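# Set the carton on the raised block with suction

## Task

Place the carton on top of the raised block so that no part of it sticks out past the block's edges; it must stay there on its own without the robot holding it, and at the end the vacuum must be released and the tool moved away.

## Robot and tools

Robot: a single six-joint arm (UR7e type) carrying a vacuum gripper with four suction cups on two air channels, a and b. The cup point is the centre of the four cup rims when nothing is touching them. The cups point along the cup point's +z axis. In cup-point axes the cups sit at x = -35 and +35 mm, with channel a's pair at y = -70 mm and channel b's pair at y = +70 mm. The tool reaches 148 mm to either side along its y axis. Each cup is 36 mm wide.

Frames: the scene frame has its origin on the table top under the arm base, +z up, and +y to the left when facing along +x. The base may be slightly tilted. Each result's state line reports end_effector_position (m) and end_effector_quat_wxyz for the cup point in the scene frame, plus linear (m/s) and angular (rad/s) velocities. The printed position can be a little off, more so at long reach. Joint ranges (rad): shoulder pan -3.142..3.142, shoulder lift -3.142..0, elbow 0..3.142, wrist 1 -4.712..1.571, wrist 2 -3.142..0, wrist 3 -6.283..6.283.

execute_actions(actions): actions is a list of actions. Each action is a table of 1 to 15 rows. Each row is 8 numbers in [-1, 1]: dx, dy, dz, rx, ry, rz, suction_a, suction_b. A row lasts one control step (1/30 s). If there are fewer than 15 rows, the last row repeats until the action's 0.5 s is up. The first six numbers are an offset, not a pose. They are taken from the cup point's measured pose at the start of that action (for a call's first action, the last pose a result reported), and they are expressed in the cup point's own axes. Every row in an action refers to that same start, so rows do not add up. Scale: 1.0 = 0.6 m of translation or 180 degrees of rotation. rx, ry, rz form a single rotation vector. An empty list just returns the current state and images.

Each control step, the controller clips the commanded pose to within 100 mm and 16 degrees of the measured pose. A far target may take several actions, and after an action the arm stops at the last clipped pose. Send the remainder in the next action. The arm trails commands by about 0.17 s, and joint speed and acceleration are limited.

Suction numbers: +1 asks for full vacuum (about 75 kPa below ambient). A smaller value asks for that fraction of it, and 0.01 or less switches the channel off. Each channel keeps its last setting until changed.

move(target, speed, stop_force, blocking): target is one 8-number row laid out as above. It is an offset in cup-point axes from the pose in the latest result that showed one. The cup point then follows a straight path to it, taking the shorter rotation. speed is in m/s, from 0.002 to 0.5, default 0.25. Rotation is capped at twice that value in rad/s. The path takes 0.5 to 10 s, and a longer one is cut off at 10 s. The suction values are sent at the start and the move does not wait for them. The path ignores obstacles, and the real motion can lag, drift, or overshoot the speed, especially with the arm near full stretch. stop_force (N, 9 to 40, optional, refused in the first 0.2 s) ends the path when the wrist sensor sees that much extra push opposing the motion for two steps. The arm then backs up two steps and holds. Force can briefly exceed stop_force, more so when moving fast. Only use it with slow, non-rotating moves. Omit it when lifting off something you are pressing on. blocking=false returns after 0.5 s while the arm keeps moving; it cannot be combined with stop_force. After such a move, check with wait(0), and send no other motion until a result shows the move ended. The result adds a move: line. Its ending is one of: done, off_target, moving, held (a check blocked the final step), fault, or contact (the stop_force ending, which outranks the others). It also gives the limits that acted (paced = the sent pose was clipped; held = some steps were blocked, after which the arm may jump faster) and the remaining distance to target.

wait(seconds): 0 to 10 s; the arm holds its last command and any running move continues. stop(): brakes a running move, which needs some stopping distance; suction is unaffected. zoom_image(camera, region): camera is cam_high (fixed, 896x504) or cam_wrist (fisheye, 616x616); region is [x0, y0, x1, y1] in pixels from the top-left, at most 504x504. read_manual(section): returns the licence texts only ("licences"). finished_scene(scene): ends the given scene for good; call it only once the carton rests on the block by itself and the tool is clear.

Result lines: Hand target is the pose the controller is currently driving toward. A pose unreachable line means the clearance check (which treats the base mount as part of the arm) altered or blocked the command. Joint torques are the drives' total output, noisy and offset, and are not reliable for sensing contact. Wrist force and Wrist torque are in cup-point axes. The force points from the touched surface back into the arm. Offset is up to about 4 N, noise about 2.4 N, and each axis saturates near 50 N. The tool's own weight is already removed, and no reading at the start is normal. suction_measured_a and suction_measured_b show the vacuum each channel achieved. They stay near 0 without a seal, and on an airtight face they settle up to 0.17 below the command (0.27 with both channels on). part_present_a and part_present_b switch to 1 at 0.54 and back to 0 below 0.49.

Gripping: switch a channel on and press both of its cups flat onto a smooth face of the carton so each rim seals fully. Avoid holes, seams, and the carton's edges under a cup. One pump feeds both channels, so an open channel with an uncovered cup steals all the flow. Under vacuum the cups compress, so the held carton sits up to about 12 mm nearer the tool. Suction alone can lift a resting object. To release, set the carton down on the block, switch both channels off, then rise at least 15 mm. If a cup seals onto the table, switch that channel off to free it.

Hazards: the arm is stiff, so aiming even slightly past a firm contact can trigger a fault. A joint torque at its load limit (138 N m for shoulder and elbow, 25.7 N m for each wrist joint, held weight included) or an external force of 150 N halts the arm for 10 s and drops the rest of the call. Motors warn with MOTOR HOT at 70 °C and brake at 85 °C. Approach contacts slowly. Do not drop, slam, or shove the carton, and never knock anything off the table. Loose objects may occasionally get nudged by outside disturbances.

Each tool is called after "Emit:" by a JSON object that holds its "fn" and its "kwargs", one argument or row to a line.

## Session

Emit:
{"fn": "execute_actions", "kwargs": {
  "actions": []
}}

Scene clock: 0.00 s.
end_effector_position=(+0.4258, -0.0076, +0.3721) suction_measured_a=0.00 part_present_a=0 suction_measured_b=0.00 part_present_b=0 end_effector_quat_wxyz=(+0.003, +0.008, +1.000, +0.001) end_effector_velocity=(-0.000, +0.000, +0.001) end_effector_angular_velocity=(-0.001, -0.002, -0.001)
Joint positions: [-0.317 -1.768  1.734 -1.534 -1.573  1.257]
Joint velocities: [-0.    -0.002  0.     0.    -0.     0.001]
Joint torques (N m, as the arm reports them, + toward a larger angle): no reading
Wrist force (N, on the end effector, along its own x y z axes, offset not removed): no reading
Wrist torque (N m, same axes, about the end effector's origin, offset not removed): no reading
Hand target: +0.426, -0.008, +0.372; +0.003, +0.008, +1.000, +0.001
camera_calibration (this result's frames):
cam_wrist: T_world_to_cam=[[-0.0576532, -0.997771, -0.0335915, 0.03574], [-0.819112, 0.0280407, 0.572948, 0.182981], [-0.570729, 0.0605475, -0.818903, 0.665107], [0, 0, 0, 1]] pos_world=[0.531538, -0.00974111, 0.44102]

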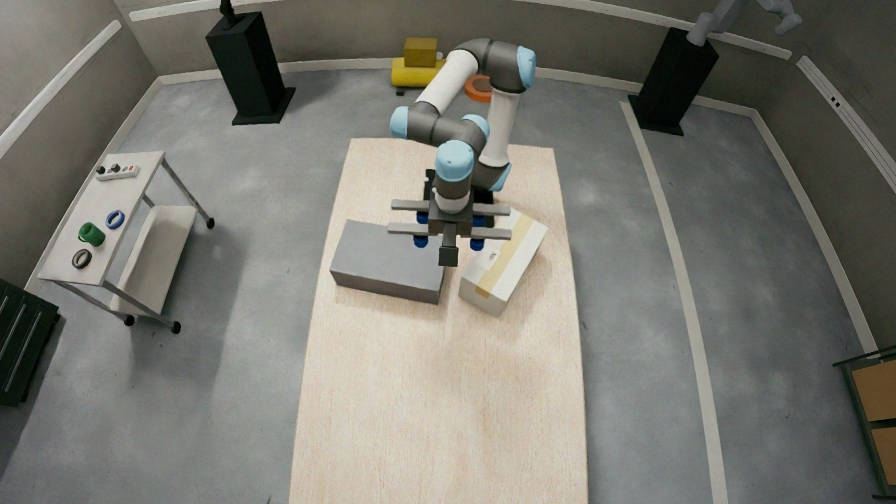

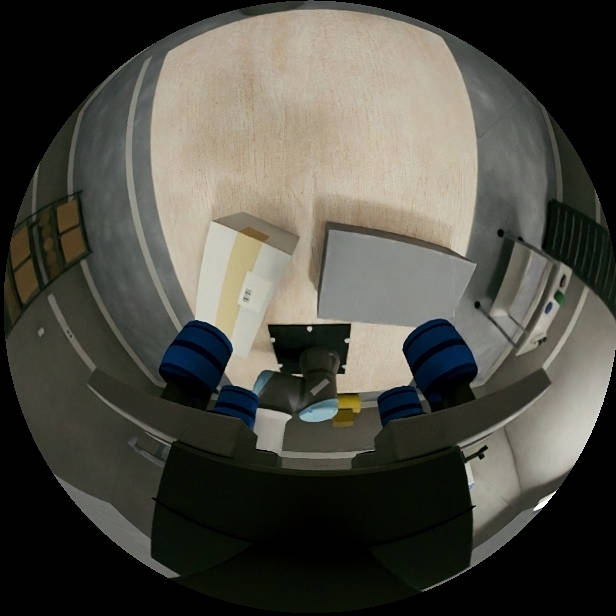

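Emit:
{"fn": "zoom_image", "kwargs": {
  "camera": "cam_high",
  "region": [320, 190, 560, 350]
}}

Region (320, 190, 560, 350) of cam_high's 896x504 image, scaled by 2.100, with more detail than that image has.

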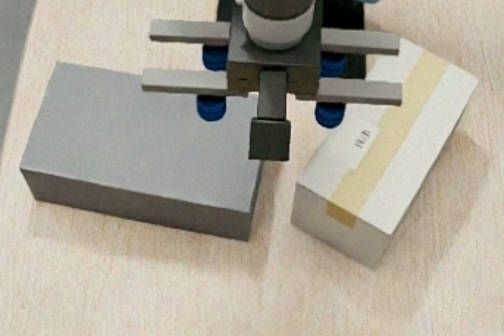

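Emit:
{"fn": "move", "kwargs": {
  "target": [0.142,0.3145,0.335,0,0,-0.339,0,0],
  "speed": 0.4
}}

Scene clock: 17.40 s.
end_effector_position=(+0.3447, +0.1826, +0.1710) suction_measured_a=0.00 part_present_a=0 suction_measured_b=0.00 part_present_b=0 end_effector_quat_wxyz=(+0.002, -0.500, +0.866, -0.001) end_effector_velocity=(-0.000, +0.001, -0.001) end_effector_angular_velocity=(-0.000, -0.002, +0.005)
Joint positions: [ 0.154 -1.747  2.25  -2.071 -1.572  0.663]
Joint velocities: [ 0.003  0.002  0.001 -0.005 -0.    -0.002]
Joint torques (N m, as the arm reports them, + toward a larger angle): [  7.48  -3.19 -13.94  -6.31  -2.25  -2.23]
Wrist force (N, on the end effector, along its own x y z axes, offset not removed): [1.2 0.1 -1.9]
Wrist torque (N m, same axes, about the end effector's origin, offset not removed): [0.12 -0.26 -0.18]
Hand target: +0.345, +0.183, +0.171; +0.003, -0.500, +0.866, -0.001
Off the commanded pose: 0.000 m, 0 deg.
move: done
camera_calibration (this result's frames):
cam_wrist: T_world_to_cam=[[0.844821, -0.534362, -0.027093, -0.182694], [-0.424286, -0.699922, 0.574536, 0.222935], [-0.325973, -0.473885, -0.818031, 0.455738], [0, 0, 0, 1]] pos_world=[0.397491, 0.27438, 0.239774]

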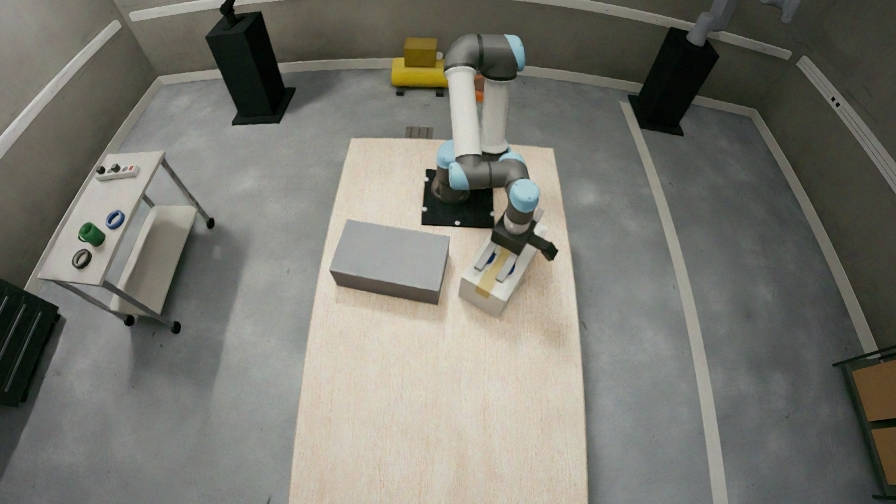

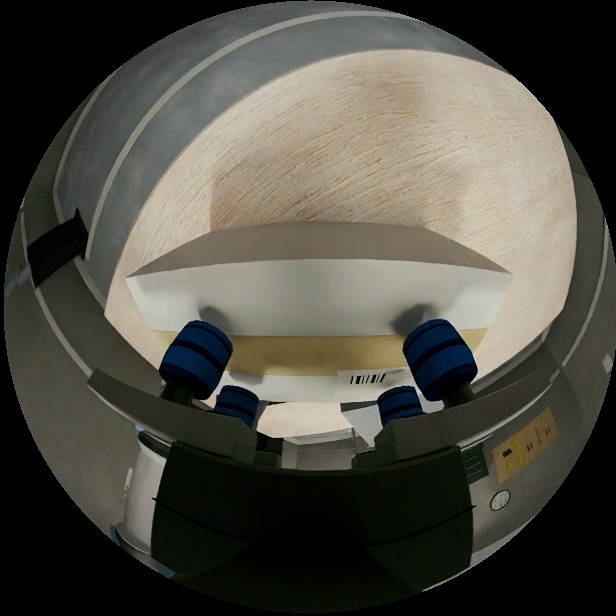

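Emit:
{"fn": "move", "kwargs": {
  "target": [0,0,0.042,0,0,0,1,1],
  "speed": 0.03,
  "stop_force": 30
}}

Scene clock: 22.27 s.
end_effector_position=(+0.3448, +0.1826, +0.1459) suction_measured_a=0.36 part_present_a=0 suction_measured_b=0.36 part_present_b=0 end_effector_quat_wxyz=(+0.002, -0.500, +0.866, -0.001) end_effector_velocity=(+0.001, -0.000, -0.001) end_effector_angular_velocity=(+0.000, -0.002, -0.001)
Joint positions: [ 0.154 -1.707  2.293 -2.154 -1.572  0.663]
Joint velocities: [-0.001  0.003  0.002 -0.006  0.     0.   ]
Joint torques (N m, as the arm reports them, + toward a larger angle): [ -6.22 -12.09 -22.9   -8.95   0.14   2.36]
Wrist force (N, on the end effector, along its own x y z axes, offset not removed): [1.2 0.9 20.0]
Wrist torque (N m, same axes, about the end effector's origin, offset not removed): [-0.29 -0.15 -0.11]
Hand target: +0.345, +0.183, +0.146; +0.002, -0.500, +0.866, -0.001
Off the commanded pose: 0.000 m, 0 deg.
move: done
camera_calibration (this result's frames):
cam_wrist: T_world_to_cam=[[0.844828, -0.534341, -0.0273146, -0.183387], [-0.424091, -0.699895, 0.574712, 0.237334], [-0.326209, -0.473949, -0.8179, 0.43527], [0, 0, 0, 1]] pos_world=[0.397571, 0.274413, 0.214599]

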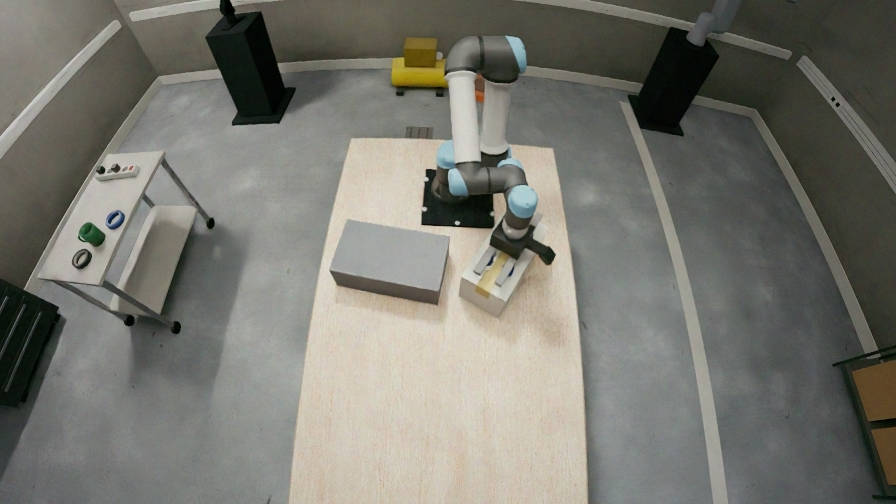

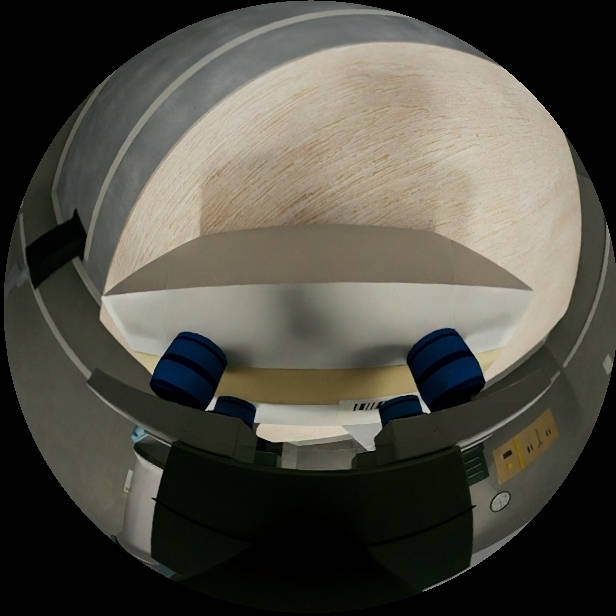

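Emit:
{"fn": "execute_actions", "kwargs": {
  "actions": []
}}

Scene clock: 33.70 s.
end_effector_position=(+0.3448, +0.1826, +0.1459) suction_measured_a=0.73 part_present_a=1 suction_measured_b=0.73 part_present_b=1 end_effector_quat_wxyz=(+0.002, -0.500, +0.866, -0.001) end_effector_velocity=(-0.001, -0.000, -0.000) end_effector_angular_velocity=(-0.000, +0.002, +0.000)
Joint positions: [ 0.154 -1.707  2.293 -2.154 -1.572  0.663]
Joint velocities: [-0.    -0.     0.     0.002  0.    -0.   ]
Joint torques (N m, as the arm reports them, + toward a larger angle): [  6.95 -39.07 -49.23  -4.38   1.18  -2.32]
Wrist force (N, on the end effector, along its own x y z axes, offset not removed): [2.2 -2.7 21.1]
Wrist torque (N m, same axes, about the end effector's origin, offset not removed): [-0.79 -0.34 -0.11]
Hand target: +0.345, +0.183, +0.146; +0.002, -0.500, +0.866, -0.001
Off the commanded pose: 0.000 m, 0 deg.
camera_calibration (this result's frames):
cam_wrist: T_world_to_cam=[[0.844821, -0.534362, -0.0270955, -0.18346], [-0.424284, -0.699922, 0.574536, 0.237484], [-0.325975, -0.473885, -0.81803, 0.43521], [0, 0, 0, 1]] pos_world=[0.397619, 0.274426, 0.214601]

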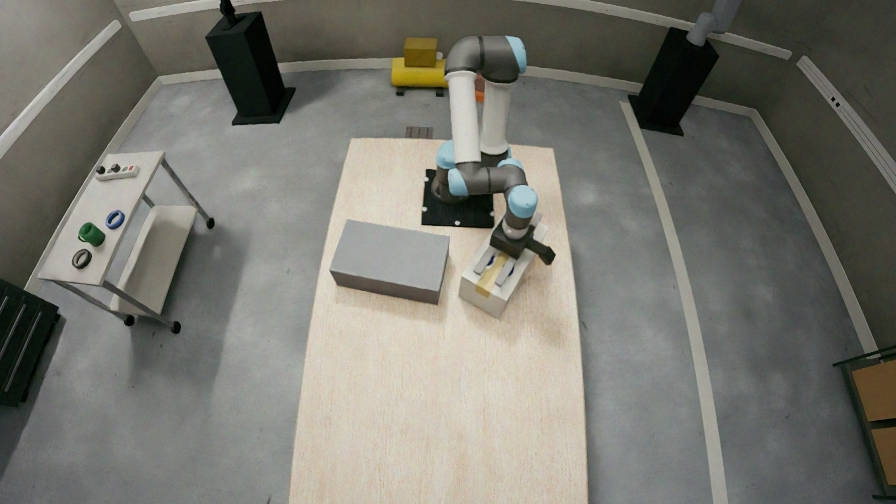

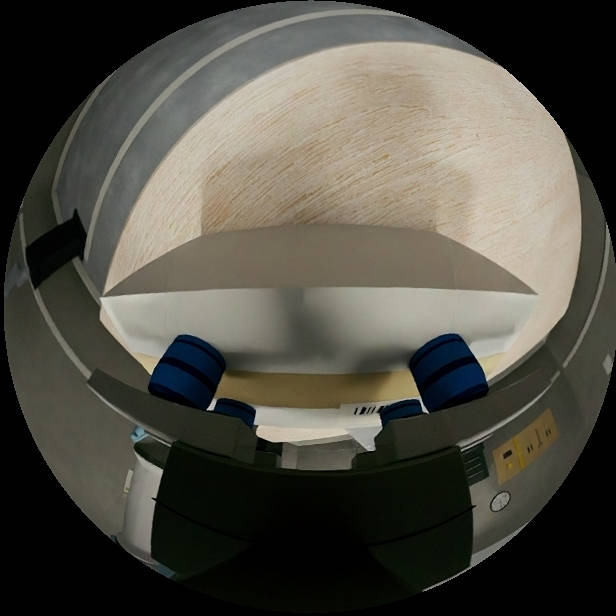

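Emit:
{"fn": "move", "kwargs": {
  "target": [0,0,-0.24,0,0,0,1,1]
}}

Emit:
{"fn": "move", "kwargs": {
  "target": [0.555,-0.322,0,0,0,0.38,1,1],
  "speed": 0.35
}}

Scene clock: 40.60 s.
end_effector_position=(+0.3441, +0.1824, +0.2896) suction_measured_a=0.73 part_present_a=1 suction_measured_b=0.73 part_present_b=1 end_effector_quat_wxyz=(+0.003, -0.500, +0.866, -0.001) end_effector_velocity=(-0.000, -0.000, +0.002) end_effector_angular_velocity=(-0.000, +0.000, -0.000)
Joint positions: [ 0.154 -1.852  2.007 -1.723 -1.572  0.663]
Joint velocities: [-0.    -0.002 -0.004  0.006 -0.    -0.   ]
Joint torques (N m, as the arm reports them, + toward a larger angle): [ -6.76 -34.03 -54.49  -4.11   0.18  -2.25]
Wrist force (N, on the end effector, along its own x y z axes, offset not removed): [1.8 1.2 22.6]
Wrist torque (N m, same axes, about the end effector's origin, offset not removed): [-0.28 -0.24 -0.07]
Hand target: +0.344, +0.182, +0.290; +0.002, -0.500, +0.866, -0.001
Off the commanded pose: 0.000 m, 0 deg.
move: done
camera_calibration (this result's frames):
cam_wrist: T_world_to_cam=[[0.844825, -0.534359, -0.0270469, -0.179084], [-0.424318, -0.699928, 0.574504, 0.154401], [-0.325922, -0.473879, -0.818055, 0.552451], [0, 0, 0, 1]] pos_world=[0.396866, 0.274169, 0.358387]

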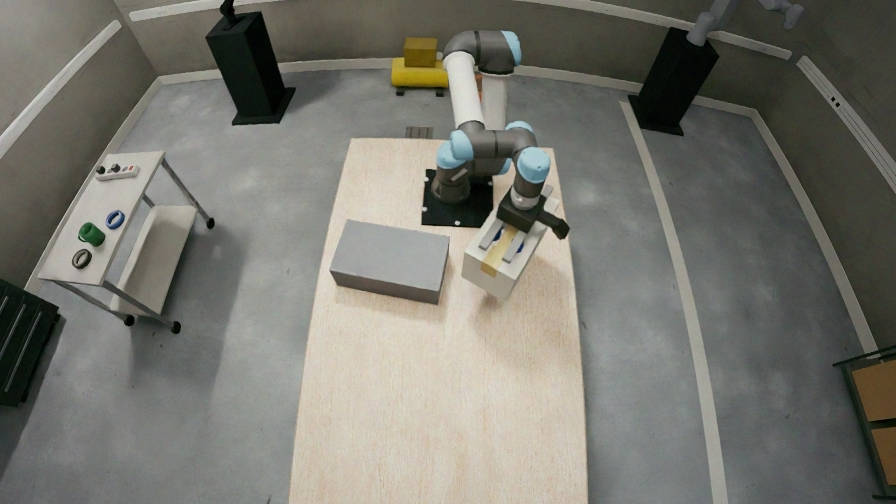

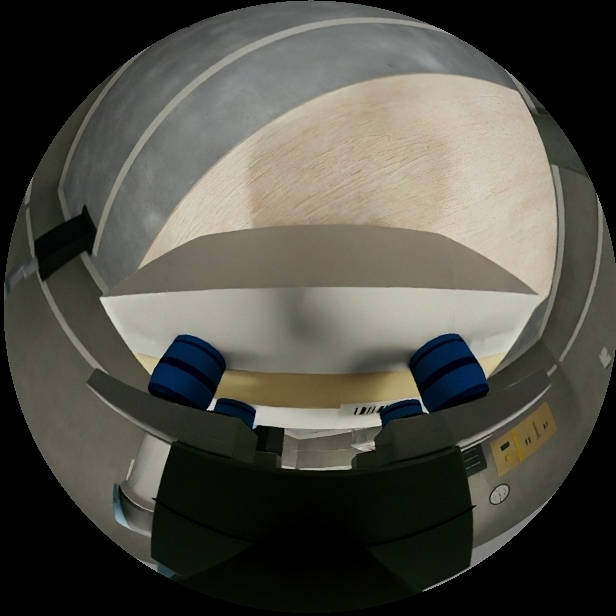

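Scene clock: 42.87 s.
end_effector_position=(+0.3455, -0.2022, +0.2888) suction_measured_a=0.73 part_present_a=1 suction_measured_b=0.73 part_present_b=1 end_effector_quat_wxyz=(+0.002, +0.073, +0.997, +0.002) end_effector_velocity=(+0.000, -0.001, -0.000) end_effector_angular_velocity=(+0.000, +0.000, -0.002)
Joint positions: [-0.848 -1.824  1.987 -1.731 -1.573  0.854]
Joint velocities: [-0.001  0.002 -0.001 -0.    -0.     0.001]
Joint torques (N m, as the arm reports them, + toward a larger angle): [ -6.25 -11.87 -53.93  -8.88   1.08   2.2 ]
Wrist force (N, on the end effector, along its own x y z axes, offset not removed): [1.5 1.2 23.2]
Wrist torque (N m, same axes, about the end effector's origin, offset not removed): [-0.36 -0.30 -0.31]
Hand target: +0.346, -0.202, +0.289; +0.002, +0.073, +0.997, +0.002
Off the commanded pose: 0.001 m, 0 deg.
move: done
camera_calibration (this result's frames):
cam_wrist: T_world_to_cam=[[-0.18547, -0.981992, -0.0359612, -0.11773], [-0.808685, 0.131743, 0.573299, 0.187655], [-0.558237, 0.135411, -0.818557, 0.573583], [0, 0, 0, 1]] pos_world=[0.450114, -0.218001, 0.357694]

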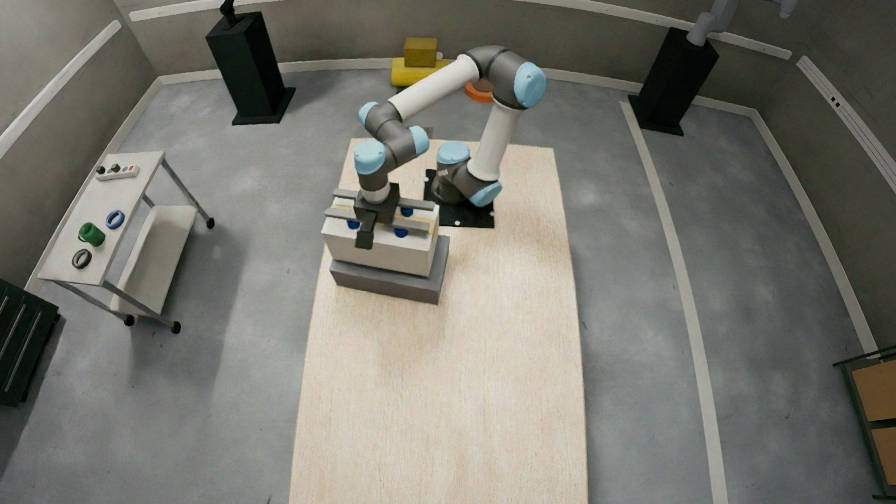

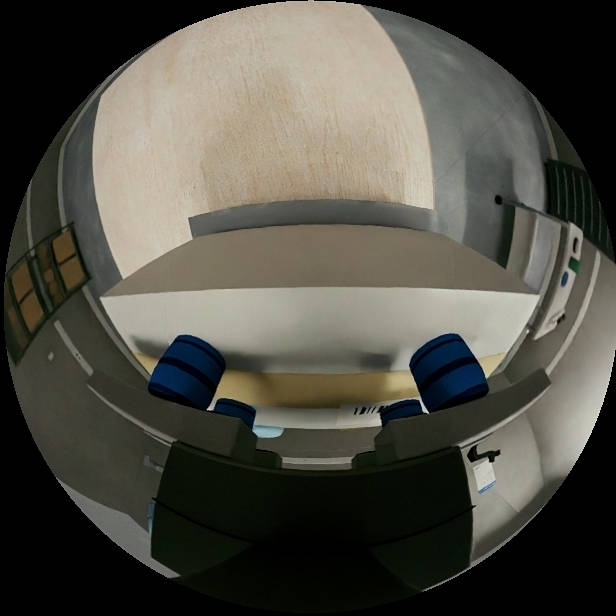

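Emit:
{"fn": "move", "kwargs": {
  "target": [0,0.02,0.028,0,0,0,1,1],
  "speed": 0.08
}}

Emit:
{"fn": "move", "kwargs": {
  "target": [0,0,0.04,0,0,0,1,1],
  "speed": 0.01,
  "stop_force": 12
}}

Scene clock: 49.10 s.
end_effector_position=(+0.3473, -0.1903, +0.2721) suction_measured_a=0.73 part_present_a=1 suction_measured_b=0.73 part_present_b=1 end_effector_quat_wxyz=(+0.002, +0.073, +0.997, +0.002) end_effector_velocity=(+0.000, +0.001, -0.002) end_effector_angular_velocity=(+0.002, +0.002, +0.001)
Joint positions: [-0.824 -1.828  2.033 -1.773 -1.573  0.878]
Joint velocities: [ 0.002  0.002  0.003 -0.001 -0.     0.001]
Joint torques (N m, as the arm reports them, + toward a larger angle): [  7.89 -37.3  -28.07  -8.91   1.63   2.42]
Wrist force (N, on the end effector, along its own x y z axes, offset not removed): [1.6 -1.6 18.4]
Wrist torque (N m, same axes, about the end effector's origin, offset not removed): [-0.57 -0.29 -0.14]
Hand target: +0.347, -0.190, +0.272; +0.002, +0.073, +0.997, +0.002
Off the commanded pose: 0.000 m, 0 deg.
move: done
camera_calibration (this result's frames):
cam_wrist: T_world_to_cam=[[-0.18547, -0.981994, -0.0358945, -0.106338], [-0.808675, 0.131779, 0.573306, 0.197125], [-0.558253, 0.135358, -0.818555, 0.559337], [0, 0, 0, 1]] pos_world=[0.451939, -0.206111, 0.341018]

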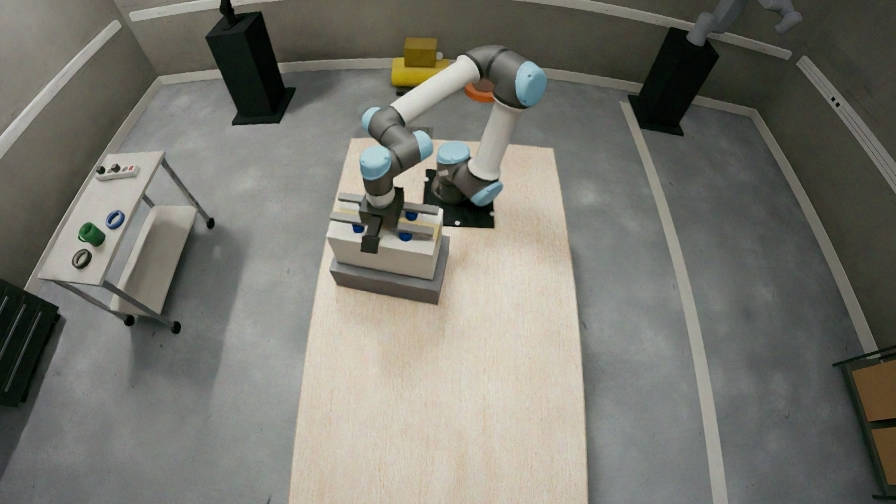

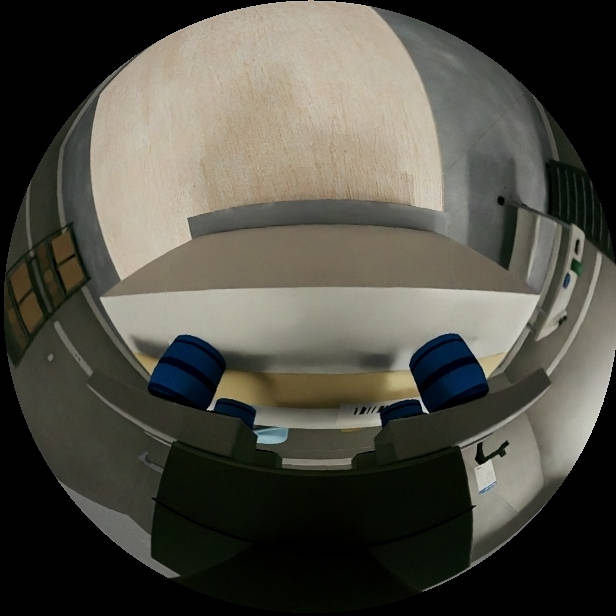

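Scene clock: 50.50 s.
end_effector_position=(+0.3474, -0.1902, +0.2617) suction_measured_a=0.73 part_present_a=1 suction_measured_b=0.73 part_present_b=1 end_effector_quat_wxyz=(+0.002, +0.073, +0.997, +0.002) end_effector_velocity=(+0.000, -0.000, +0.001) end_effector_angular_velocity=(+0.003, +0.003, -0.001)
Joint positions: [-0.824 -1.822  2.056 -1.802 -1.573  0.879]
Joint velocities: [-0.001  0.002 -0.005  0.007 -0.     0.   ]
Joint torques (N m, as the arm reports them, + toward a larger angle): [ -5.64 -27.05 -43.05  -0.52   1.62  -0.85]
Wrist force (N, on the end effector, along its own x y z axes, offset not removed): [-1.0 -4.6 4.0]
Wrist torque (N m, same axes, about the end effector's origin, offset not removed): [2.41 1.00 -0.42]
Hand target: +0.347, -0.190, +0.262; +0.002, +0.073, +0.997, +0.002
Off the commanded pose: 0.014 m, 0 deg.
move: contact
camera_calibration (this result's frames):
cam_wrist: T_world_to_cam=[[-0.185495, -0.981983, -0.0360649, -0.10659], [-0.808564, 0.131675, 0.573485, 0.203053], [-0.558404, 0.13554, -0.818421, 0.550871], [0, 0, 0, 1]] pos_world=[0.452018, -0.206072, 0.330552]

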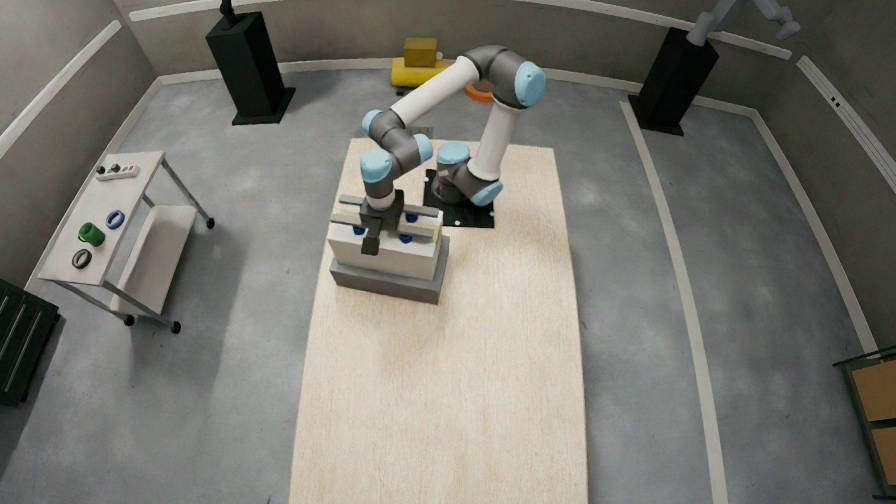

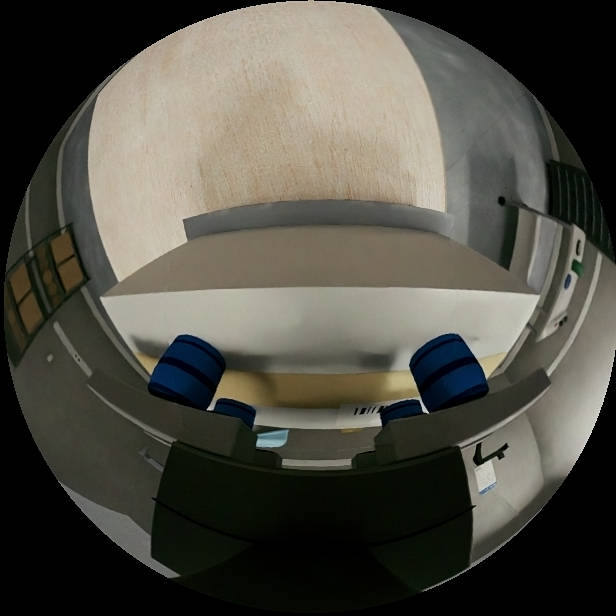

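Emit:
{"fn": "execute_actions", "kwargs": {
  "actions": [
    [[0,0,0,0,0,0,0,0]]
  ]
}}

Emit:
{"fn": "move", "kwargs": {
  "target": [0,0,-0.2,0,0,0,0,0]
}}

Scene clock: 55.03 s.
end_effector_position=(+0.3474, -0.1902, +0.2618) suction_measured_a=0.00 part_present_a=0 suction_measured_b=0.00 part_present_b=0 end_effector_quat_wxyz=(+0.003, +0.073, +0.997, +0.002) end_effector_velocity=(-0.000, -0.000, -0.001) end_effector_angular_velocity=(+0.004, +0.003, -0.001)
Joint positions: [-0.824 -1.823  2.056 -1.802 -1.572  0.879]
Joint velocities: [-0.001  0.002  0.     0.002 -0.    -0.   ]
Joint torques (N m, as the arm reports them, + toward a larger angle): [-4.32 17.28  9.48  3.65 -3.52 -0.8 ]
Wrist force (N, on the end effector, along its own x y z axes, offset not removed): [-6.3 5.5 -49.7]
Wrist torque (N m, same axes, about the end effector's origin, offset not removed): [0.21 0.22 -0.12]
Hand target: +0.347, -0.190, +0.262; +0.002, +0.073, +0.997, +0.002
Off the commanded pose: 0.000 m, 0 deg.
camera_calibration (this result's frames):
cam_wrist: T_world_to_cam=[[-0.185422, -0.982004, -0.035868, -0.106621], [-0.808777, 0.131778, 0.573162, 0.203154], [-0.558121, 0.135286, -0.818657, 0.550918], [0, 0, 0, 1]] pos_world=[0.452015, -0.206005, 0.330748]

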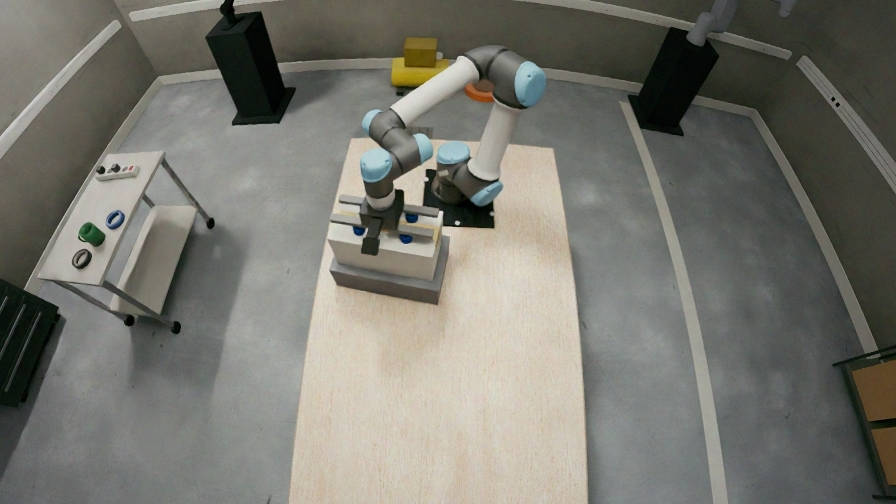

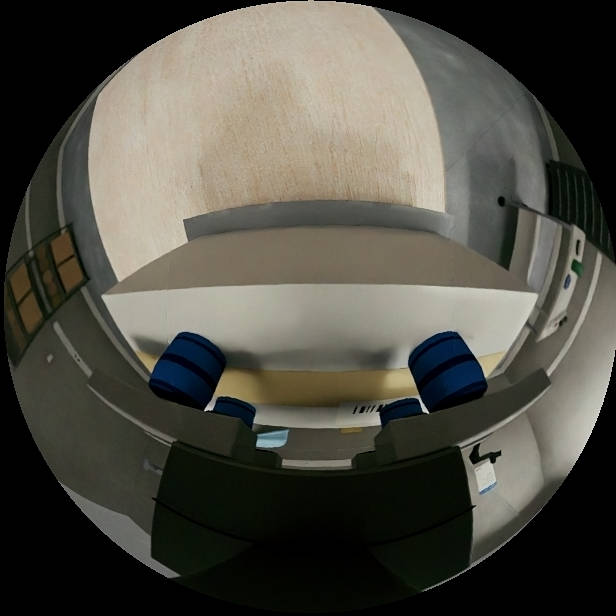

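Scene clock: 56.03 s.
end_effector_position=(+0.3466, -0.1907, +0.3817) suction_measured_a=0.00 part_present_a=0 suction_measured_b=0.00 part_present_b=0 end_effector_quat_wxyz=(+0.003, +0.073, +0.997, +0.002) end_effector_velocity=(+0.000, -0.001, +0.001) end_effector_angular_velocity=(-0.000, +0.000, -0.000)
Joint positions: [-0.824 -1.845  1.764 -1.488 -1.572  0.879]
Joint velocities: [-0.     0.002 -0.005  0.003 -0.    -0.   ]
Joint torques (N m, as the arm reports them, + toward a larger angle): [ -6.82  -1.79 -42.04  -1.38  -2.28  -2.32]
Wrist force (N, on the end effector, along its own x y z axes, offset not removed): [1.2 0.6 -0.2]
Wrist torque (N m, same axes, about the end effector's origin, offset not removed): [0.12 -0.25 -0.15]
Hand target: +0.347, -0.191, +0.382; +0.003, +0.073, +0.997, +0.002
Off the commanded pose: 0.000 m, 0 deg.
move: done
camera_calibration (this result's frames):
cam_wrist: T_world_to_cam=[[-0.18542, -0.982006, -0.0358145, -0.102985], [-0.808829, 0.13182, 0.573079, 0.133931], [-0.558046, 0.135228, -0.818717, 0.648674], [0, 0, 0, 1]] pos_world=[0.451222, -0.206505, 0.450639]

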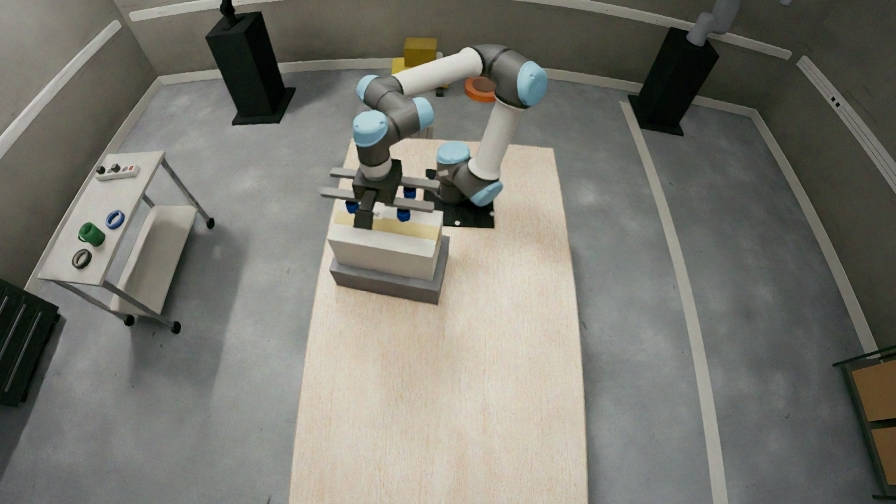

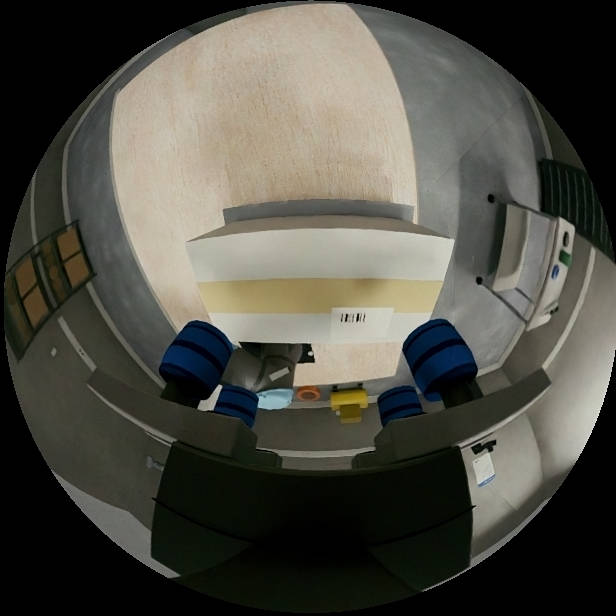

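Emit:
{"fn": "finished_scene", "kwargs": {
  "scene": 2
}}

The scene is finished: the task was done.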